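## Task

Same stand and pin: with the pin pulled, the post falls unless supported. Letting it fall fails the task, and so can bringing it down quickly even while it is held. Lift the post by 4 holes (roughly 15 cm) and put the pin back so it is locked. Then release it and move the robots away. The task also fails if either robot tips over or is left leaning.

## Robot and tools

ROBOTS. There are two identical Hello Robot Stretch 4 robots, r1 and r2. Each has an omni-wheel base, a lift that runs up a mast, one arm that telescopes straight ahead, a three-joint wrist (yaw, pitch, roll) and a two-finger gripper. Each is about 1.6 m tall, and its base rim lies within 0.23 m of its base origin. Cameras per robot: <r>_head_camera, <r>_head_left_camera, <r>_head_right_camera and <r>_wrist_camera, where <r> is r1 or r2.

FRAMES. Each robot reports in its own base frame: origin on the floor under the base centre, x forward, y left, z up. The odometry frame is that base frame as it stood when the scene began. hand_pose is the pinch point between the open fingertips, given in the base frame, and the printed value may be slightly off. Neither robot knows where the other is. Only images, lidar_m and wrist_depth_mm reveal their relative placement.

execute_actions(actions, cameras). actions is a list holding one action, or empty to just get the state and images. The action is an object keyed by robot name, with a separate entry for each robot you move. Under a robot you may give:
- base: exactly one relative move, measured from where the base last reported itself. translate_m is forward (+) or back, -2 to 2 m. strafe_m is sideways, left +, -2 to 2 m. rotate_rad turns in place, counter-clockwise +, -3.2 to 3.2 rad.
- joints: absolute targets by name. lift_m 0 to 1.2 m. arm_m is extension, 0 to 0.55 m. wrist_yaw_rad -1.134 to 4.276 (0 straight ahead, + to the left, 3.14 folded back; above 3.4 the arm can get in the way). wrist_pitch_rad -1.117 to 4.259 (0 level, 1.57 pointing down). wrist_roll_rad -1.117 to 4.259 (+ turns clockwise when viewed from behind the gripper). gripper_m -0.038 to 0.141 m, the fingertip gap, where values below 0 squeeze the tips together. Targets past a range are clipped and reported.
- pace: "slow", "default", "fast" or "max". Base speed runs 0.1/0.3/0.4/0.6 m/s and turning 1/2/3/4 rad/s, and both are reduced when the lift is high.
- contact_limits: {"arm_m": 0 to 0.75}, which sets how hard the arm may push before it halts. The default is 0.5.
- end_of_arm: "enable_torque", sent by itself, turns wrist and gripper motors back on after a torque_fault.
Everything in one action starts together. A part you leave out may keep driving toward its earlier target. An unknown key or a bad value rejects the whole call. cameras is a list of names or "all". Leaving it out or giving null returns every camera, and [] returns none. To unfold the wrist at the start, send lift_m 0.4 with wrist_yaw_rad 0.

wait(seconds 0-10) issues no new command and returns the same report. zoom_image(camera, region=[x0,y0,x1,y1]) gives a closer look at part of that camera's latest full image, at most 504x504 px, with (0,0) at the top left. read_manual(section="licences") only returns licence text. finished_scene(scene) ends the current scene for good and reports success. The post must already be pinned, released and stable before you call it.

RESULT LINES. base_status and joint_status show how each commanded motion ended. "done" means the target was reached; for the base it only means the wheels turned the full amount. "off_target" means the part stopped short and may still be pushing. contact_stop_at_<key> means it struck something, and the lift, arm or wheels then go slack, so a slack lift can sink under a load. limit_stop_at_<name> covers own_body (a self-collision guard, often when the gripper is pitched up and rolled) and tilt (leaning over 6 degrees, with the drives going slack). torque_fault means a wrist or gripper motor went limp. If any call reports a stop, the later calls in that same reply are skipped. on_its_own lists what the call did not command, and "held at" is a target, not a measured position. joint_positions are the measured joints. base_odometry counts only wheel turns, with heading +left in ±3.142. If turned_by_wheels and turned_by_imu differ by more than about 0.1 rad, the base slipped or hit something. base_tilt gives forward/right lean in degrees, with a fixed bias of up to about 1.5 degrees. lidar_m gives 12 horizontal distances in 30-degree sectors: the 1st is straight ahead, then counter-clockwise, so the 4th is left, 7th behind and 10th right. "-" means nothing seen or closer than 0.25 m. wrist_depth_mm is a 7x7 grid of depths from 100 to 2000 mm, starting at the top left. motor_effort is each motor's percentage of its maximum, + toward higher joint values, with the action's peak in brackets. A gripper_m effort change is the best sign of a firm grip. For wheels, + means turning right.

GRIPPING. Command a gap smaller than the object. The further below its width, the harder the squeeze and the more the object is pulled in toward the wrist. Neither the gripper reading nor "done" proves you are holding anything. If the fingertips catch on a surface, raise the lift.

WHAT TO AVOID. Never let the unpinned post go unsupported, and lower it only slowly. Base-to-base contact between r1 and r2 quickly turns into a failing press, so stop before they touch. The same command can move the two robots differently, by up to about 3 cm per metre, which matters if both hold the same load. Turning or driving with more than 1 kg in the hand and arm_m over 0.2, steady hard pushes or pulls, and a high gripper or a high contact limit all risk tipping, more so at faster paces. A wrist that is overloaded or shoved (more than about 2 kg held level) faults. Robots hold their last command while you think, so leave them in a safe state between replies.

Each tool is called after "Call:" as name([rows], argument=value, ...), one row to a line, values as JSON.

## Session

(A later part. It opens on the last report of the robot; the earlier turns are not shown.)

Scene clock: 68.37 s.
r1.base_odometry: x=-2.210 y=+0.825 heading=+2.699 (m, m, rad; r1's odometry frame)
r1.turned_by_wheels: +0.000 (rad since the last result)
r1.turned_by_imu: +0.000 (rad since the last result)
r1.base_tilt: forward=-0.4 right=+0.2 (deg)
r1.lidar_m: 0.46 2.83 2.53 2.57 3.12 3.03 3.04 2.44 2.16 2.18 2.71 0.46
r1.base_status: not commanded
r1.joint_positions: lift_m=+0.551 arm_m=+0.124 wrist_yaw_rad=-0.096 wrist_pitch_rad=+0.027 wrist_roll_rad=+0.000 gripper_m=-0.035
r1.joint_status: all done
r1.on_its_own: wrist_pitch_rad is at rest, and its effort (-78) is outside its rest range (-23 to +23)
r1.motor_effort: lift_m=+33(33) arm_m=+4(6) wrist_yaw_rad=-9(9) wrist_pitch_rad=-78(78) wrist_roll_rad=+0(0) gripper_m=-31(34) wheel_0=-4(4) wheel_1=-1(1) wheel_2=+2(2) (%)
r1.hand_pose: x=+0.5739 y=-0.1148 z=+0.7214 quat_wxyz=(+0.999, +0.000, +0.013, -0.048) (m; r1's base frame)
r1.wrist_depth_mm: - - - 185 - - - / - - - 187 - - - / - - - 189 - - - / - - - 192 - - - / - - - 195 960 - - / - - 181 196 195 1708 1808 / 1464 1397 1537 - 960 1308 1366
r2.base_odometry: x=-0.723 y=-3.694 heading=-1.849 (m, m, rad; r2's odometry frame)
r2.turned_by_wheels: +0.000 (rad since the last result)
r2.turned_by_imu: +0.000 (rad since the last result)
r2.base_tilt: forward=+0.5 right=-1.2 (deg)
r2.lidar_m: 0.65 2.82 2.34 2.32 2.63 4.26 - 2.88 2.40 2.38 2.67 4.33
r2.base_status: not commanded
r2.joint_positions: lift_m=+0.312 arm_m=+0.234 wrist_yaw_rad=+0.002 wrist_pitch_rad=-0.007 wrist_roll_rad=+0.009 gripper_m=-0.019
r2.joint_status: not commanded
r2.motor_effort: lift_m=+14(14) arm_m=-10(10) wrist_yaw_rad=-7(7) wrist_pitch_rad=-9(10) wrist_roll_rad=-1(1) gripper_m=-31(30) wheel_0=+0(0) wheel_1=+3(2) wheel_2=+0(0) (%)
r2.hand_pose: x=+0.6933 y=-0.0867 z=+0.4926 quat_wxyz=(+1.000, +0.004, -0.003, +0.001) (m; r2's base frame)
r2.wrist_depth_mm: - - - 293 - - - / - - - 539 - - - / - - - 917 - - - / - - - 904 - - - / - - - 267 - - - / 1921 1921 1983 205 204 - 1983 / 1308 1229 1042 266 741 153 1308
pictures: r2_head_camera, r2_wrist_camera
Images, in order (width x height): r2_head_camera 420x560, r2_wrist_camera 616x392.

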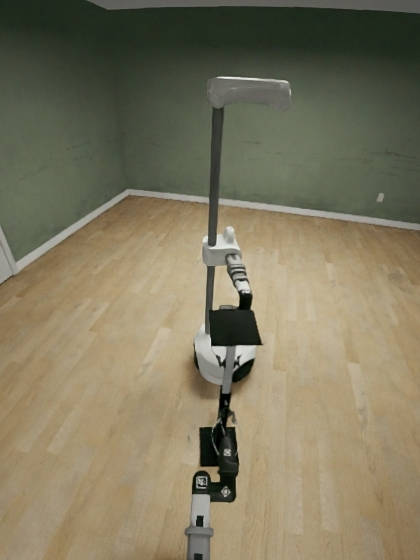

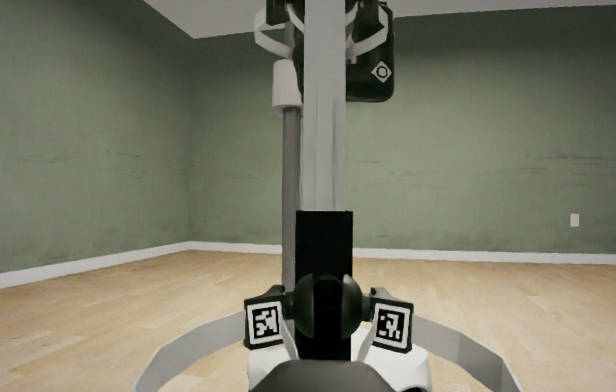

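The pin is still engaged. I'll unload it and regrip harder.

Call:
execute_actions([
  {"r1":{"joints":{"lift_m":0.54,"arm_m":0.127},"pace":"slow"},"r2":{"joints":{"gripper_m":0.035}}},
], cameras=[])

Call:
execute_actions([
  {"r2":{"joints":{"arm_m":0.252}}},
], cameras=[])

Call:
execute_actions([
  {"r2":{"joints":{"gripper_m":-0.036}}},
], cameras=["r2_wrist_camera"])

Call:
execute_actions([
  {"r2":{"joints":{"arm_m":0.236},"pace":"slow"}},
], cameras=["r2_wrist_camera"])

Call:
execute_actions([
  {"r1":{"joints":{"lift_m":0.549},"pace":"slow"}},
], cameras=["r2_wrist_camera"])

Scene clock: 86.37 s.
r1.base_odometry: x=-2.210 y=+0.824 heading=+2.699 (m, m, rad; r1's odometry frame)
r1.turned_by_wheels: +0.000 (rad since the last result)
r1.turned_by_imu: +0.000 (rad since the last result)
r1.base_tilt: forward=-0.2 right=+0.4 (deg)
r1.lidar_m: 0.46 2.79 2.54 2.54 3.11 3.02 3.03 2.42 2.16 2.16 2.70 0.48
r1.base_status: not commanded
r1.joint_positions: lift_m=+0.540 arm_m=+0.125 wrist_yaw_rad=-0.101 wrist_pitch_rad=+0.012 wrist_roll_rad=+0.000 gripper_m=-0.035
r1.joint_status: all done
r1.on_its_own: wrist_pitch_rad is at rest, and its effort (-35) is outside its rest range (-23 to +23)
r1.motor_effort: lift_m=+21(31) arm_m=+9(10) wrist_yaw_rad=+6(9) wrist_pitch_rad=-35(78) wrist_roll_rad=+0(0) gripper_m=-29(29) wheel_0=-3(4) wheel_1=-1(1) wheel_2=+0(2) (%)
r1.hand_pose: x=+0.5745 y=-0.1162 z=+0.7147 quat_wxyz=(+0.999, +0.000, +0.006, -0.051) (m; r1's base frame)
r1.wrist_depth_mm: - - - 187 - - - / - - - 189 - - - / - - - 191 - - - / - - - 193 - - - / - - - 194 976 - - / - - 181 195 192 1708 1983 / 1537 1430 1537 - 759 1397 1430
r2.base_odometry: x=-0.723 y=-3.694 heading=-1.849 (m, m, rad; r2's odometry frame)
r2.turned_by_wheels: +0.000 (rad since the last result)
r2.turned_by_imu: +0.001 (rad since the last result)
r2.base_tilt: forward=+0.4 right=-1.2 (deg)
r2.lidar_m: 0.66 2.81 2.33 2.34 2.66 4.28 - 2.88 2.41 2.38 2.67 4.29
r2.base_status: not commanded
r2.joint_positions: lift_m=+0.312 arm_m=+0.233 wrist_yaw_rad=+0.000 wrist_pitch_rad=-0.008 wrist_roll_rad=+0.009 gripper_m=+0.035
r2.joint_status: all done
r2.motor_effort: lift_m=+14(14) arm_m=-4(10) wrist_yaw_rad=+3(8) wrist_pitch_rad=-6(9) wrist_roll_rad=+0(0) gripper_m=-5(31) wheel_0=+0(1) wheel_1=+3(3) wheel_2=+1(0) (%)
r2.hand_pose: x=+0.6921 y=-0.0875 z=+0.4929 quat_wxyz=(+1.000, +0.004, -0.004, +0.000) (m; r2's base frame)
r2.wrist_depth_mm: - - - 291 - - - / - - - 459 - - - / - - - 917 - - - / - - - 917 - - - / - - - 268 - - - / 1863 1983 1808 267 207 - - / 1229 1308 1008 160 759 1205 1308
pictures: none
No camera images: the call's "cameras" was empty. Leave "cameras" out to get every camera's image.

Scene clock: 87.10 s.
r1.base_odometry: x=-2.210 y=+0.824 heading=+2.699 (m, m, rad; r1's odometry frame)
r1.turned_by_wheels: +0.000 (rad since the last result)
r1.turned_by_imu: +0.000 (rad since the last result)
r1.base_tilt: forward=-0.2 right=+0.3 (deg)
r1.lidar_m: 0.47 2.83 2.53 2.57 3.15 3.02 3.04 2.43 2.18 2.17 2.67 0.48
r1.base_status: not commanded
r1.joint_positions: lift_m=+0.540 arm_m=+0.125 wrist_yaw_rad=-0.101 wrist_pitch_rad=+0.012 wrist_roll_rad=+0.000 gripper_m=-0.035
r1.joint_status: not commanded
r1.on_its_own: wrist_pitch_rad is at rest, and its effort (-36) is outside its rest range (-23 to +23)
r1.motor_effort: lift_m=+22(21) arm_m=+8(9) wrist_yaw_rad=+6(5) wrist_pitch_rad=-36(36) wrist_roll_rad=+1(0) gripper_m=-22(27) wheel_0=-3(2) wheel_1=+0(0) wheel_2=+0(0) (%)
r1.hand_pose: x=+0.5745 y=-0.1162 z=+0.7147 quat_wxyz=(+0.999, +0.000, +0.006, -0.051) (m; r1's base frame)
r1.wrist_depth_mm: - - - 187 - - - / - - - 189 - - - / - - - 191 - - - / - - - 193 - - - / - - - 195 991 - - / - - 181 196 192 1708 1921 / 1576 1464 1576 - 759 1397 1430
r2.base_odometry: x=-0.723 y=-3.694 heading=-1.849 (m, m, rad; r2's odometry frame)
r2.turned_by_wheels: +0.000 (rad since the last result)
r2.turned_by_imu: +0.000 (rad since the last result)
r2.base_tilt: forward=+0.4 right=-1.3 (deg)
r2.lidar_m: 0.67 2.82 2.34 2.33 2.64 4.25 - 2.88 2.40 2.38 2.67 4.32
r2.base_status: not commanded
r2.joint_positions: lift_m=+0.312 arm_m=+0.251 wrist_yaw_rad=+0.000 wrist_pitch_rad=-0.008 wrist_roll_rad=+0.009 gripper_m=+0.035
r2.joint_status: all done
r2.motor_effort: lift_m=+14(13) arm_m=+6(6) wrist_yaw_rad=-1(1) wrist_pitch_rad=-6(7) wrist_roll_rad=-1(1) gripper_m=-6(6) wheel_0=+0(0) wheel_1=+3(3) wheel_2=+0(0) (%)
r2.hand_pose: x=+0.7104 y=-0.0874 z=+0.4929 quat_wxyz=(+1.000, +0.004, -0.004, +0.000) (m; r2's base frame)
r2.wrist_depth_mm: - - - 262 - - - / - - - 262 - - - / - - - 259 - - - / - - - 904 - - - / - - - 250 - - - / 1921 1983 1863 214 208 1983 1921 / 1229 1281 831 161 768 1182 1308
pictures: none
No camera images: the call's "cameras" was empty. Leave "cameras" out to get every camera's image.

Scene clock: 88.50 s.
r1.base_odometry: x=-2.210 y=+0.824 heading=+2.699 (m, m, rad; r1's odometry frame)
r1.turned_by_wheels: +0.000 (rad since the last result)
r1.turned_by_imu: +0.000 (rad since the last result)
r1.base_tilt: forward=-0.3 right=+0.2 (deg)
r1.lidar_m: 0.48 2.82 2.53 2.54 3.14 3.01 3.05 2.45 2.17 2.19 2.73 0.47
r1.base_status: not commanded
r1.joint_positions: lift_m=+0.540 arm_m=+0.125 wrist_yaw_rad=-0.101 wrist_pitch_rad=+0.012 wrist_roll_rad=+0.000 gripper_m=-0.035
r1.joint_status: not commanded
r1.on_its_own: wrist_pitch_rad is at rest, and its effort (-35) is outside its rest range (-23 to +23)
r1.motor_effort: lift_m=+21(21) arm_m=+9(8) wrist_yaw_rad=+6(5) wrist_pitch_rad=-35(34) wrist_roll_rad=+0(0) gripper_m=-26(27) wheel_0=-3(2) wheel_1=-1(1) wheel_2=+0(0) (%)
r1.hand_pose: x=+0.5745 y=-0.1162 z=+0.7147 quat_wxyz=(+0.999, +0.000, +0.006, -0.051) (m; r1's base frame)
r1.wrist_depth_mm: - - - 188 - - - / - - - 189 - - - / - - - 191 - - - / - - - 193 - - - / - - - 194 976 - - / - - 181 195 193 1708 1863 / 1576 1464 1576 - 750 1397 1430
r2.base_odometry: x=-0.723 y=-3.694 heading=-1.849 (m, m, rad; r2's odometry frame)
r2.turned_by_wheels: +0.000 (rad since the last result)
r2.turned_by_imu: +0.000 (rad since the last result)
r2.base_tilt: forward=+0.6 right=-1.3 (deg)
r2.lidar_m: 0.67 2.78 2.35 2.33 2.60 4.27 - 2.90 2.39 2.37 2.67 4.32
r2.base_status: not commanded
r2.joint_positions: lift_m=+0.312 arm_m=+0.252 wrist_yaw_rad=+0.005 wrist_pitch_rad=-0.007 wrist_roll_rad=+0.009 gripper_m=-0.035
r2.joint_status: all done
r2.on_its_own: wrist_yaw_rad is at rest, and its effort (-14) is outside its rest range (-13 to +13)
r2.motor_effort: lift_m=+14(13) arm_m=-1(6) wrist_yaw_rad=-14(14) wrist_pitch_rad=-10(11) wrist_roll_rad=-1(0) gripper_m=-39(36) wheel_0=-1(1) wheel_1=+2(3) wheel_2=+2(2) (%)
r2.hand_pose: x=+0.7120 y=-0.0859 z=+0.4925 quat_wxyz=(+1.000, +0.004, -0.003, +0.003) (m; r2's base frame)
r2.wrist_depth_mm: - - - 259 549 - - / - - - 259 - - - / - - - 258 - - - / - - - 257 - - - / - - - 249 - - - / 1863 1921 1983 206 193 1983 1921 / 1255 1205 1182 246 732 151 1281
pictures: r2_wrist_camera
Images, in order (width x height): r2_wrist_camera 616x392.

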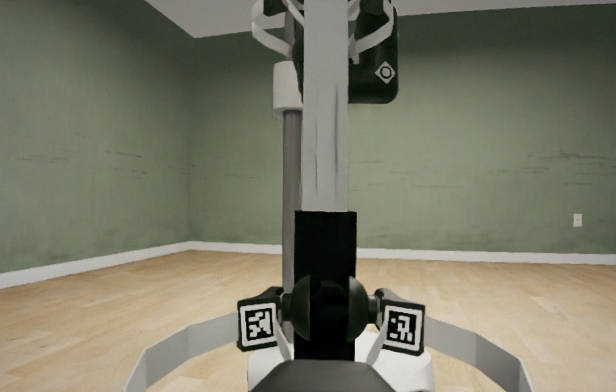

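Scene clock: 89.60 s.
r1.base_odometry: x=-2.210 y=+0.824 heading=+2.699 (m, m, rad; r1's odometry frame)
r1.turned_by_wheels: +0.000 (rad since the last result)
r1.turned_by_imu: +0.000 (rad since the last result)
r1.base_tilt: forward=-0.2 right=+0.3 (deg)
r1.lidar_m: 0.47 2.79 2.54 2.53 3.12 3.01 3.03 2.42 2.17 2.19 2.70 0.49
r1.base_status: not commanded
r1.joint_positions: lift_m=+0.540 arm_m=+0.125 wrist_yaw_rad=-0.101 wrist_pitch_rad=+0.012 wrist_roll_rad=+0.000 gripper_m=-0.035
r1.joint_status: not commanded
r1.on_its_own: wrist_pitch_rad is at rest, and its effort (-34) is outside its rest range (-23 to +23)
r1.motor_effort: lift_m=+21(21) arm_m=+9(9) wrist_yaw_rad=+6(5) wrist_pitch_rad=-34(36) wrist_roll_rad=+0(0) gripper_m=-27(25) wheel_0=-3(2) wheel_1=-1(1) wheel_2=+0(0) (%)
r1.hand_pose: x=+0.5745 y=-0.1162 z=+0.7147 quat_wxyz=(+0.999, +0.000, +0.006, -0.051) (m; r1's base frame)
r1.wrist_depth_mm: - - - 188 - - - / - - - 189 - - - / - - - 191 - - - / - - - 193 - - - / - - - 195 991 - - / - - 181 196 192 1756 1983 / 1537 1464 1618 - 750 1366 1430
r2.base_odometry: x=-0.723 y=-3.694 heading=-1.849 (m, m, rad; r2's odometry frame)
r2.turned_by_wheels: +0.000 (rad since the last result)
r2.turned_by_imu: +0.000 (rad since the last result)
r2.base_tilt: forward=+0.5 right=-1.2 (deg)
r2.lidar_m: 0.65 2.81 2.33 2.31 2.63 4.27 - 2.90 2.40 2.38 2.64 4.31
r2.base_status: not commanded
r2.joint_positions: lift_m=+0.312 arm_m=+0.238 wrist_yaw_rad=+0.004 wrist_pitch_rad=-0.007 wrist_roll_rad=+0.009 gripper_m=-0.035
r2.joint_status: all done
r2.motor_effort: lift_m=+14(14) arm_m=-12(12) wrist_yaw_rad=-13(14) wrist_pitch_rad=-10(11) wrist_roll_rad=-1(1) gripper_m=-37(37) wheel_0=-1(1) wheel_1=+2(2) wheel_2=+2(3) (%)
r2.hand_pose: x=+0.6979 y=-0.0861 z=+0.4925 quat_wxyz=(+1.000, +0.004, -0.003, +0.002) (m; r2's base frame)
r2.wrist_depth_mm: - - - 273 - - - / - - - 273 - - - / - - - 273 - - - / - - - 272 - - - / - - - 262 - - - / 1863 1921 1921 220 196 - 1983 / 1229 1205 1008 231 741 150 1281
pictures: r2_wrist_camera
Images, in order (width x height): r2_wrist_camera 616x392.

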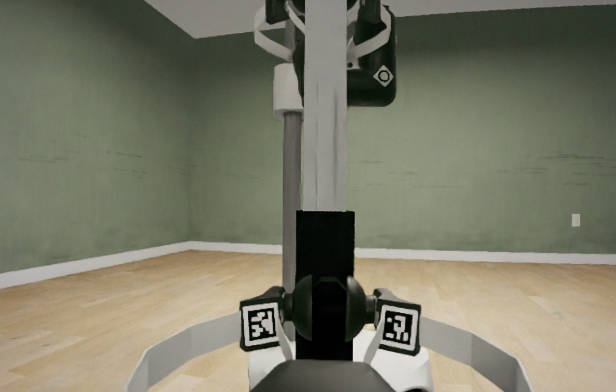

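Scene clock: 90.30 s.
r1.base_odometry: x=-2.210 y=+0.824 heading=+2.699 (m, m, rad; r1's odometry frame)
r1.turned_by_wheels: +0.000 (rad since the last result)
r1.turned_by_imu: +0.000 (rad since the last result)
r1.base_tilt: forward=-0.2 right=+0.3 (deg)
r1.lidar_m: 0.47 2.80 2.50 2.55 3.12 3.01 3.04 2.43 2.17 2.17 2.73 0.47
r1.base_status: not commanded
r1.joint_positions: lift_m=+0.548 arm_m=+0.125 wrist_yaw_rad=-0.101 wrist_pitch_rad=+0.012 wrist_roll_rad=+0.000 gripper_m=-0.035
r1.joint_status: all done
r1.on_its_own: wrist_pitch_rad is at rest, and its effort (-34) is outside its rest range (-23 to +23)
r1.motor_effort: lift_m=+26(28) arm_m=+9(9) wrist_yaw_rad=+6(5) wrist_pitch_rad=-34(36) wrist_roll_rad=+0(0) gripper_m=-25(24) wheel_0=-2(2) wheel_1=+0(0) wheel_2=-1(1) (%)
r1.hand_pose: x=+0.5745 y=-0.1162 z=+0.7233 quat_wxyz=(+0.999, +0.000, +0.006, -0.051) (m; r1's base frame)
r1.wrist_depth_mm: - - - 188 - - - / - - - 189 - - - / - - - 191 - - - / - - - 193 - - - / - - - 195 991 - - / - - 181 196 192 1756 1983 / 1576 1464 1618 - 768 1430 1430
r2.base_odometry: x=-0.723 y=-3.694 heading=-1.849 (m, m, rad; r2's odometry frame)
r2.turned_by_wheels: +0.000 (rad since the last result)
r2.turned_by_imu: +0.000 (rad since the last result)
r2.base_tilt: forward=+0.6 right=-1.3 (deg)
r2.lidar_m: 0.65 2.80 2.33 2.33 2.61 4.26 - 2.88 2.39 2.38 2.64 4.31
r2.base_status: not commanded
r2.joint_positions: lift_m=+0.312 arm_m=+0.238 wrist_yaw_rad=+0.004 wrist_pitch_rad=-0.007 wrist_roll_rad=+0.009 gripper_m=-0.035
r2.joint_status: not commanded
r2.motor_effort: lift_m=+13(13) arm_m=-12(12) wrist_yaw_rad=-11(11) wrist_pitch_rad=-12(12) wrist_roll_rad=-1(1) gripper_m=-39(39) wheel_0=-1(1) wheel_1=+2(2) wheel_2=+3(2) (%)
r2.hand_pose: x=+0.6979 y=-0.0861 z=+0.4925 quat_wxyz=(+1.000, +0.004, -0.003, +0.002) (m; r2's base frame)
r2.wrist_depth_mm: - - - 273 - - - / - - - 273 - - - / - - - 272 - - - / - - - 272 - - - / - - - 264 - - - / 1808 1921 1983 220 195 1983 1863 / 1255 1229 1008 231 732 150 1281
pictures: r2_wrist_camera
Images, in order (width x height): r2_wrist_camera 616x392.

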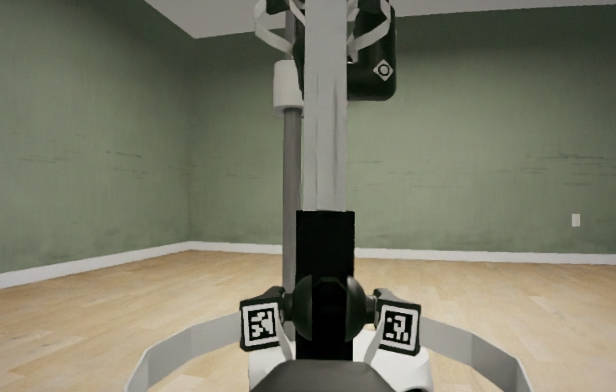

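Call:
execute_actions([
  {"r1":{"joints":{"lift_m":0.685},"pace":"slow"}},
], cameras=["r2_wrist_camera"])

Call:
execute_actions([
  {"r2":{"joints":{"gripper_m":0.05}}},
], cameras=[])

Call:
execute_actions([
  {"r1":{"joints":{"lift_m":0.693},"pace":"slow"}},
], cameras=["r2_wrist_camera"])

Call:
execute_actions([
  {"r1":{"joints":{"lift_m":0.698},"pace":"slow"}},
], cameras=["r2_wrist_camera"])

Scene clock: 100.67 s.
r1.base_odometry: x=-2.210 y=+0.824 heading=+2.699 (m, m, rad; r1's odometry frame)
r1.turned_by_wheels: +0.000 (rad since the last result)
r1.turned_by_imu: +0.000 (rad since the last result)
r1.base_tilt: forward=-0.2 right=+0.4 (deg)
r1.lidar_m: 0.47 2.82 2.53 2.54 3.15 3.02 3.04 2.43 2.16 2.17 2.71 0.47
r1.base_status: not commanded
r1.joint_positions: lift_m=+0.684 arm_m=+0.125 wrist_yaw_rad=-0.101 wrist_pitch_rad=+0.012 wrist_roll_rad=+0.000 gripper_m=-0.035
r1.joint_status: all done
r1.on_its_own: wrist_pitch_rad is at rest, and its effort (-34) is outside its rest range (-23 to +23)
r1.motor_effort: lift_m=+26(27) arm_m=+9(9) wrist_yaw_rad=+7(6) wrist_pitch_rad=-34(36) wrist_roll_rad=+0(0) gripper_m=-25(25) wheel_0=-2(2) wheel_1=+0(0) wheel_2=-1(1) (%)
r1.hand_pose: x=+0.5745 y=-0.1162 z=+0.8593 quat_wxyz=(+0.999, +0.000, +0.006, -0.051) (m; r1's base frame)
r1.wrist_depth_mm: - - - 187 - - - / - - - 189 - - - / - - - 190 - - - / - - - 192 - - - / - - - 194 - - - / - - 181 196 192 - - / 1808 1808 1863 - 1756 1661 1708
r2.base_odometry: x=-0.723 y=-3.694 heading=-1.849 (m, m, rad; r2's odometry frame)
r2.turned_by_wheels: +0.000 (rad since the last result)
r2.turned_by_imu: +0.001 (rad since the last result)
r2.base_tilt: forward=+0.6 right=-1.2 (deg)
r2.lidar_m: 0.64 2.79 2.35 2.33 2.60 4.25 - 2.88 2.41 2.38 2.66 4.30
r2.base_status: not commanded
r2.joint_positions: lift_m=+0.312 arm_m=+0.238 wrist_yaw_rad=+0.004 wrist_pitch_rad=-0.007 wrist_roll_rad=+0.009 gripper_m=-0.035
r2.joint_status: not commanded
r2.motor_effort: lift_m=+14(14) arm_m=-12(12) wrist_yaw_rad=-12(12) wrist_pitch_rad=-11(11) wrist_roll_rad=-1(1) gripper_m=-38(39) wheel_0=-1(1) wheel_1=+2(2) wheel_2=+3(3) (%)
r2.hand_pose: x=+0.6979 y=-0.0861 z=+0.4925 quat_wxyz=(+1.000, +0.004, -0.003, +0.002) (m; r2's base frame)
r2.wrist_depth_mm: - - - 273 - - - / - - - 271 - - - / - - - 273 - - - / - - - 271 - - - / - - - 263 - - - / 1983 1863 1983 220 196 - 1983 / 1281 1229 1008 232 741 150 1281
pictures: r2_wrist_camera
Images, in order (width x height): r2_wrist_camera 616x392.

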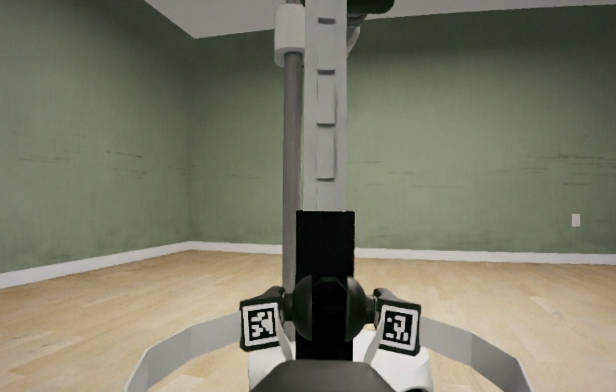

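Scene clock: 102.20 s.
r1.base_odometry: x=-2.210 y=+0.824 heading=+2.699 (m, m, rad; r1's odometry frame)
r1.turned_by_wheels: +0.000 (rad since the last result)
r1.turned_by_imu: +0.000 (rad since the last result)
r1.base_tilt: forward=-0.2 right=+0.4 (deg)
r1.lidar_m: 0.46 2.83 2.54 2.54 3.13 3.02 3.04 2.43 2.16 2.19 2.71 0.49
r1.base_status: not commanded
r1.joint_positions: lift_m=+0.684 arm_m=+0.126 wrist_yaw_rad=-0.101 wrist_pitch_rad=+0.012 wrist_roll_rad=+0.000 gripper_m=-0.035
r1.joint_status: not commanded
r1.on_its_own: wrist_pitch_rad is at rest, and its effort (-34) is outside its rest range (-23 to +23)
r1.motor_effort: lift_m=+26(27) arm_m=+9(9) wrist_yaw_rad=+5(6) wrist_pitch_rad=-34(35) wrist_roll_rad=+0(0) gripper_m=-23(25) wheel_0=-2(2) wheel_1=+0(0) wheel_2=-1(1) (%)
r1.hand_pose: x=+0.5746 y=-0.1160 z=+0.8593 quat_wxyz=(+0.999, +0.000, +0.006, -0.050) (m; r1's base frame)
r1.wrist_depth_mm: - - - 188 - - - / - - - 189 - - - / - - - 191 - - - / - - - 193 - - - / - - - 194 - - - / - - 181 196 192 - - / 1808 1708 1863 - 1756 1618 1661
r2.base_odometry: x=-0.723 y=-3.694 heading=-1.850 (m, m, rad; r2's odometry frame)
r2.turned_by_wheels: +0.000 (rad since the last result)
r2.turned_by_imu: +0.000 (rad since the last result)
r2.base_tilt: forward=+0.4 right=-1.2 (deg)
r2.lidar_m: 0.64 2.81 2.35 2.35 2.64 4.26 - 2.90 2.40 2.37 2.67 4.34
r2.base_status: not commanded
r2.joint_positions: lift_m=+0.312 arm_m=+0.236 wrist_yaw_rad=+0.000 wrist_pitch_rad=-0.008 wrist_roll_rad=+0.009 gripper_m=+0.050
r2.joint_status: all done
r2.motor_effort: lift_m=+14(14) arm_m=-2(11) wrist_yaw_rad=+1(13) wrist_pitch_rad=-5(10) wrist_roll_rad=+0(1) gripper_m=-4(38) wheel_0=-1(1) wheel_1=+2(2) wheel_2=-1(2) (%)
r2.hand_pose: x=+0.6957 y=-0.0875 z=+0.4929 quat_wxyz=(+1.000, +0.004, -0.004, +0.000) (m; r2's base frame)
r2.wrist_depth_mm: - - - 788 - - - / - - - 917 - - - / - - - 904 - - - / - - - 917 - - - / - - - 266 - - - / 1863 1921 213 264 212 1983 1983 / 1255 1281 1160 153 768 1205 1308
pictures: none
No camera images: the call's "cameras" was empty. Leave "cameras" out to get every camera's image.

Scene clock: 102.87 s.
r1.base_odometry: x=-2.210 y=+0.824 heading=+2.699 (m, m, rad; r1's odometry frame)
r1.turned_by_wheels: +0.000 (rad since the last result)
r1.turned_by_imu: +0.000 (rad since the last result)
r1.base_tilt: forward=-0.4 right=+0.4 (deg)
r1.lidar_m: 0.45 2.80 2.54 2.55 3.12 3.01 3.05 2.44 2.17 2.18 2.70 0.48
r1.base_status: not commanded
r1.joint_positions: lift_m=+0.692 arm_m=+0.126 wrist_yaw_rad=-0.100 wrist_pitch_rad=+0.018 wrist_roll_rad=+0.000 gripper_m=-0.035
r1.joint_status: all done
r1.on_its_own: wrist_pitch_rad is at rest, and its effort (-51) is outside its rest range (-23 to +23)
r1.motor_effort: lift_m=+29(29) arm_m=+8(8) wrist_yaw_rad=+3(3) wrist_pitch_rad=-51(59) wrist_roll_rad=+0(0) gripper_m=-27(25) wheel_0=-2(2) wheel_1=-1(0) wheel_2=-1(1) (%)
r1.hand_pose: x=+0.5748 y=-0.1159 z=+0.8653 quat_wxyz=(+0.999, +0.000, +0.009, -0.050) (m; r1's base frame)
r1.wrist_depth_mm: - - - 186 - - - / - - - 189 - - - / - - - 190 - - - / - - - 192 - - - / - - - 195 - - - / - - 180 195 192 - - / 1808 1708 1921 - 1661 1618 1661
r2.base_odometry: x=-0.723 y=-3.694 heading=-1.850 (m, m, rad; r2's odometry frame)
r2.turned_by_wheels: +0.000 (rad since the last result)
r2.turned_by_imu: +0.000 (rad since the last result)
r2.base_tilt: forward=+0.3 right=-1.3 (deg)
r2.lidar_m: 0.65 2.81 2.35 2.31 2.63 4.27 - 2.89 2.40 2.37 2.69 4.32
r2.base_status: not commanded
r2.joint_positions: lift_m=+0.312 arm_m=+0.236 wrist_yaw_rad=+0.000 wrist_pitch_rad=-0.008 wrist_roll_rad=+0.009 gripper_m=+0.050
r2.joint_status: not commanded
r2.motor_effort: lift_m=+14(14) arm_m=-2(2) wrist_yaw_rad=-1(5) wrist_pitch_rad=-6(5) wrist_roll_rad=-1(1) gripper_m=-4(5) wheel_0=-1(1) wheel_1=+2(2) wheel_2=-1(1) (%)
r2.hand_pose: x=+0.6957 y=-0.0875 z=+0.4929 quat_wxyz=(+1.000, +0.004, -0.004, +0.000) (m; r2's base frame)
r2.wrist_depth_mm: - - - 809 - - - / - - - 917 - - - / - - - 917 - - - / - - - 891 - - - / - - - 265 - - - / 1863 1921 214 264 211 1983 1921 / 1255 1281 1205 154 788 1160 1281
pictures: r2_wrist_camera
Images, in order (width x height): r2_wrist_camera 616x392.

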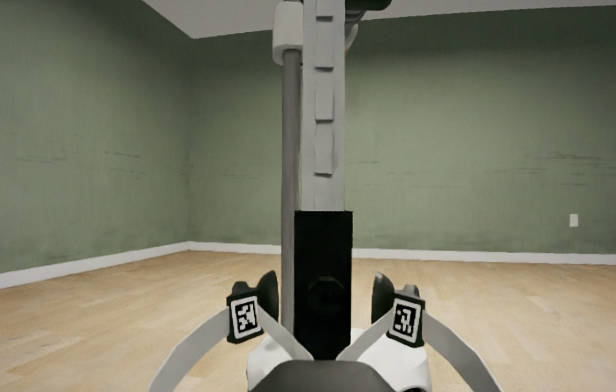

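Scene clock: 103.47 s.
r1.base_odometry: x=-2.210 y=+0.824 heading=+2.699 (m, m, rad; r1's odometry frame)
r1.turned_by_wheels: +0.000 (rad since the last result)
r1.turned_by_imu: +0.000 (rad since the last result)
r1.base_tilt: forward=-0.3 right=+0.4 (deg)
r1.lidar_m: 0.48 2.81 2.53 2.54 3.13 3.01 3.04 2.41 2.18 2.18 2.70 0.47
r1.base_status: not commanded
r1.joint_positions: lift_m=+0.697 arm_m=+0.126 wrist_yaw_rad=-0.101 wrist_pitch_rad=+0.018 wrist_roll_rad=+0.000 gripper_m=-0.035
r1.joint_status: all done
r1.on_its_own: wrist_pitch_rad is at rest, and its effort (-54) is outside its rest range (-23 to +23)
r1.motor_effort: lift_m=+29(29) arm_m=+8(8) wrist_yaw_rad=+4(6) wrist_pitch_rad=-54(59) wrist_roll_rad=+0(0) gripper_m=-25(25) wheel_0=-2(2) wheel_1=+0(0) wheel_2=-2(2) (%)
r1.hand_pose: x=+0.5747 y=-0.1160 z=+0.8702 quat_wxyz=(+0.999, +0.000, +0.009, -0.050) (m; r1's base frame)
r1.wrist_depth_mm: - - - 186 - - - / - - - 188 - - - / - - - 190 - - - / - - - 192 - - - / - - - 193 - - - / - - 181 196 192 - - / 1808 1708 1863 - 1708 1618 1661
r2.base_odometry: x=-0.723 y=-3.694 heading=-1.850 (m, m, rad; r2's odometry frame)
r2.turned_by_wheels: +0.000 (rad since the last result)
r2.turned_by_imu: +0.000 (rad since the last result)
r2.base_tilt: forward=+0.6 right=-1.2 (deg)
r2.lidar_m: 0.66 2.79 2.34 2.34 2.62 4.27 - 2.89 2.40 2.37 2.65 4.33
r2.base_status: not commanded
r2.joint_positions: lift_m=+0.312 arm_m=+0.236 wrist_yaw_rad=+0.000 wrist_pitch_rad=-0.008 wrist_roll_rad=+0.009 gripper_m=+0.050
r2.joint_status: not commanded
r2.motor_effort: lift_m=+14(14) arm_m=-2(2) wrist_yaw_rad=+2(2) wrist_pitch_rad=-7(6) wrist_roll_rad=-1(0) gripper_m=-3(5) wheel_0=-1(1) wheel_1=+2(2) wheel_2=-1(1) (%)
r2.hand_pose: x=+0.6957 y=-0.0875 z=+0.4929 quat_wxyz=(+1.000, +0.004, -0.004, +0.000) (m; r2's base frame)
r2.wrist_depth_mm: - - - 831 - - - / - - - 917 - - - / - - - 917 - - - / - - - 904 - - - / - - - 266 - - - / 1863 1921 213 263 211 1983 1983 / 1255 1308 1182 154 768 1205 1281
pictures: r2_wrist_camera
Images, in order (width x height): r2_wrist_camera 616x392.

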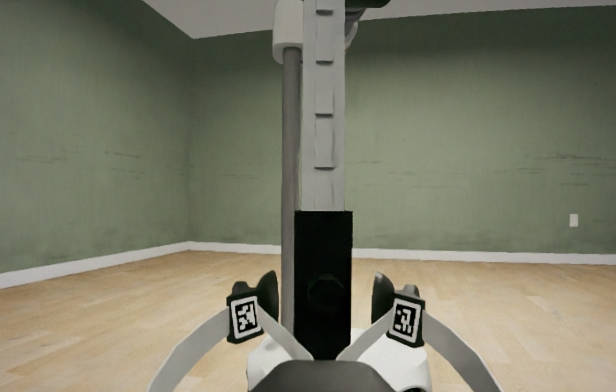

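Call:
execute_actions([
  {"r1":{"joints":{"lift_m":0.679},"pace":"slow"}},
], cameras=["r2_wrist_camera"])

Scene clock: 111.33 s.
r1.base_odometry: x=-2.210 y=+0.824 heading=+2.699 (m, m, rad; r1's odometry frame)
r1.turned_by_wheels: +0.000 (rad since the last result)
r1.turned_by_imu: +0.000 (rad since the last result)
r1.base_tilt: forward=-0.3 right=+0.3 (deg)
r1.lidar_m: 0.46 2.81 2.53 2.55 3.14 3.01 3.04 2.44 2.17 2.19 2.71 0.47
r1.base_status: not commanded
r1.joint_positions: lift_m=+0.679 arm_m=+0.126 wrist_yaw_rad=-0.103 wrist_pitch_rad=-0.003 wrist_roll_rad=+0.000 gripper_m=-0.035
r1.joint_status: all done
r1.motor_effort: lift_m=+16(27) arm_m=+8(8) wrist_yaw_rad=+10(10) wrist_pitch_rad=+6(54) wrist_roll_rad=+0(0) gripper_m=-25(30) wheel_0=-1(2) wheel_1=+0(0) wheel_2=-2(2) (%)
r1.hand_pose: x=+0.5745 y=-0.1166 z=+0.8583 quat_wxyz=(+0.999, +0.000, -0.001, -0.051) (m; r1's base frame)
r1.wrist_depth_mm: - - - 190 - - - / - - - 191 - - - / - - - 193 - - - / - - - 194 - - - / - - - 195 - - - / - - 181 195 195 - - / 1983 1808 - - 1808 1708 1756
r2.base_odometry: x=-0.723 y=-3.694 heading=-1.850 (m, m, rad; r2's odometry frame)
r2.turned_by_wheels: +0.000 (rad since the last result)
r2.turned_by_imu: +0.000 (rad since the last result)
r2.base_tilt: forward=+0.5 right=-1.2 (deg)
r2.lidar_m: 0.65 2.79 2.33 2.34 2.65 4.25 - 2.89 2.38 2.39 2.67 4.31
r2.base_status: not commanded
r2.joint_positions: lift_m=+0.312 arm_m=+0.236 wrist_yaw_rad=+0.000 wrist_pitch_rad=-0.008 wrist_roll_rad=+0.009 gripper_m=+0.050
r2.joint_status: not commanded
r2.motor_effort: lift_m=+14(14) arm_m=-2(2) wrist_yaw_rad=+4(2) wrist_pitch_rad=-5(6) wrist_roll_rad=+0(0) gripper_m=-3(5) wheel_0=-1(1) wheel_1=+2(2) wheel_2=-1(1) (%)
r2.hand_pose: x=+0.6957 y=-0.0875 z=+0.4929 quat_wxyz=(+1.000, +0.004, -0.004, +0.000) (m; r2's base frame)
r2.wrist_depth_mm: - - - 768 - - - / - - - 904 - - - / - - - 917 - - - / - - - 904 - - - / - - - 265 - - - / 1863 1921 213 264 211 1921 1921 / 1281 1281 1182 153 778 1182 1308
pictures: r2_wrist_camera
Images, in order (width x height): r2_wrist_camera 616x392.

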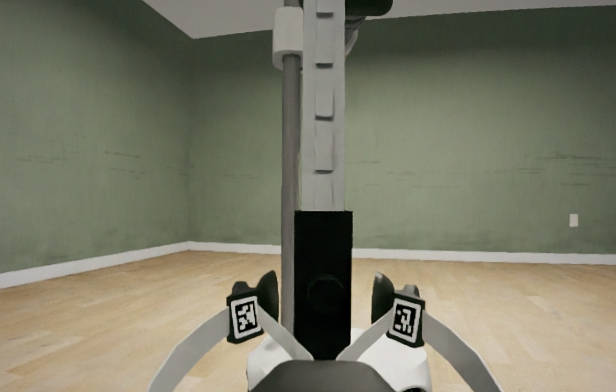

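Call:
execute_actions([
  {"r2":{"base":{"translate_m":-0.3},"joints":{"arm_m":0.01},"pace":"fast"},"r1":{"joints":{"gripper_m":0.08,"arm_m":0.118,"lift_m":0.682}}},
], cameras=[])

Call:
execute_actions([
  {"r1":{"base":{"translate_m":-0.5},"joints":{"arm_m":0.01},"pace":"fast"}},
], cameras=["r2_wrist_camera"])

Call:
finished_scene(scene=2)

Scene clock: 121.43 s.
r1.base_odometry: x=-2.210 y=+0.824 heading=+2.700 (m, m, rad; r1's odometry frame)
r1.turned_by_wheels: +0.000 (rad since the last result)
r1.turned_by_imu: +0.000 (rad since the last result)
r1.base_tilt: forward=-0.1 right=+0.3 (deg)
r1.lidar_m: 0.45 2.81 2.52 2.56 3.14 3.02 3.03 2.44 2.17 2.18 2.71 0.49
r1.base_status: not commanded
r1.joint_positions: lift_m=+0.682 arm_m=+0.119 wrist_yaw_rad=-0.100 wrist_pitch_rad=+0.002 wrist_roll_rad=+0.000 gripper_m=+0.080
r1.joint_status: all done
r1.motor_effort: lift_m=+22(23) arm_m=-4(13) wrist_yaw_rad=+2(12) wrist_pitch_rad=-4(6) wrist_roll_rad=+0(0) gripper_m=-4(28) wheel_0=+1(4) wheel_1=+1(1) wheel_2=-3(5) (%)
r1.hand_pose: x=+0.5680 y=-0.1159 z=+0.8595 quat_wxyz=(+0.999, +0.000, +0.001, -0.050) (m; r1's base frame)
r1.wrist_depth_mm: - - - 196 - - - / - - - 196 - - - / - - - 198 - - - / - - - 200 - - - / - - - 200 - - - / - - 218 202 1060 - - / 1808 1808 1808 - 1863 1708 1756
r2.base_odometry: x=-0.640 y=-3.405 heading=-1.850 (m, m, rad; r2's odometry frame)
r2.turned_by_wheels: +0.000 (rad since the last result)
r2.turned_by_imu: +0.001 (rad since the last result)
r2.base_tilt: forward=+0.5 right=-1.2 (deg)
r2.lidar_m: 0.96 2.88 2.39 2.39 2.71 4.15 4.15 2.82 2.32 2.32 2.63 4.22
r2.base_status: done
r2.joint_positions: lift_m=+0.312 arm_m=+0.011 wrist_yaw_rad=+0.000 wrist_pitch_rad=-0.008 wrist_roll_rad=+0.009 gripper_m=+0.050
r2.joint_status: all done
r2.motor_effort: lift_m=+14(14) arm_m=-5(4) wrist_yaw_rad=+2(1) wrist_pitch_rad=-8(8) wrist_roll_rad=+0(1) gripper_m=-4(4) wheel_0=-2(8) wheel_1=-2(9) wheel_2=-2(14) (%)
r2.hand_pose: x=+0.4703 y=-0.0875 z=+0.4928 quat_wxyz=(+1.000, +0.004, -0.004, +0.000) (m; r2's base frame)
r2.wrist_depth_mm: - - - - - - - / - - - 1464 - - - / - - - - - - - / - - - - - - - / - - - - - - - / 1921 1983 213 1205 211 - 1983 / 1255 1308 1182 154 1205 1182 1308
pictures: none
No camera images: the call's "cameras" was empty. Leave "cameras" out to get every camera's image.

Scene clock: 124.10 s.
r1.base_odometry: x=-1.758 y=+0.610 heading=+2.700 (m, m, rad; r1's odometry frame)
r1.turned_by_wheels: +0.000 (rad since the last result)
r1.turned_by_imu: +0.002 (rad since the last result)
r1.base_tilt: forward=-0.2 right=+0.1 (deg)
r1.lidar_m: 0.95 3.00 2.71 2.72 2.80 2.53 2.55 2.27 1.98 2.00 2.48 2.00
r1.base_status: done
r1.joint_positions: lift_m=+0.682 arm_m=+0.011 wrist_yaw_rad=-0.100 wrist_pitch_rad=+0.002 wrist_roll_rad=+0.000 gripper_m=+0.080
r1.joint_status: all done
r1.motor_effort: lift_m=+22(22) arm_m=-8(8) wrist_yaw_rad=+2(1) wrist_pitch_rad=-6(7) wrist_roll_rad=+0(0) gripper_m=+1(1) wheel_0=+0(6) wheel_1=+1(6) wheel_2=-1(12) (%)
r1.hand_pose: x=+0.4607 y=-0.1158 z=+0.8594 quat_wxyz=(+0.999, +0.000, +0.001, -0.050) (m; r1's base frame)
r1.wrist_depth_mm: - - - - - - - / - - - - - - - / - - - - - - - / - - - - - - - / - - - 1921 - - - / - - 217 1808 1863 - - / 1921 1808 1863 - 1808 1708 1756
r2.base_odometry: x=-0.640 y=-3.405 heading=-1.850 (m, m, rad; r2's odometry frame)
r2.turned_by_wheels: +0.000 (rad since the last result)
r2.turned_by_imu: +0.000 (rad since the last result)
r2.base_tilt: forward=+0.6 right=-1.2 (deg)
r2.lidar_m: 0.97 2.87 2.40 2.40 2.70 4.12 4.14 2.82 2.32 2.33 2.58 4.22
r2.base_status: not commanded
r2.joint_positions: lift_m=+0.312 arm_m=+0.011 wrist_yaw_rad=+0.000 wrist_pitch_rad=-0.008 wrist_roll_rad=+0.009 gripper_m=+0.050
r2.joint_status: not commanded
r2.motor_effort: lift_m=+14(14) arm_m=-5(5) wrist_yaw_rad=+1(2) wrist_pitch_rad=-7(7) wrist_roll_rad=-1(1) gripper_m=-5(3) wheel_0=-2(2) wheel_1=-2(2) wheel_2=-3(3) (%)
r2.hand_pose: x=+0.4703 y=-0.0875 z=+0.4928 quat_wxyz=(+1.000, +0.004, -0.004, +0.000) (m; r2's base frame)
r2.wrist_depth_mm: - - - - - - - / - - - - - - - / - - - - - - - / - - - - - - - / - - - 1983 - - - / 1921 1983 213 1661 211 1983 1983 / 1281 1281 1205 154 1308 1205 1308
pictures: r2_wrist_camera
Images, in order (width x height): r2_wrist_camera 616x392.

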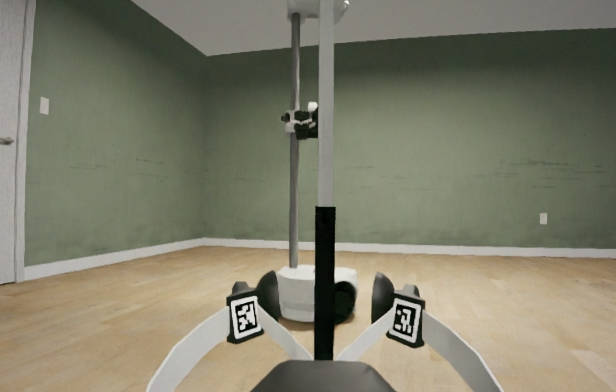

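The scene is finished: the task was done.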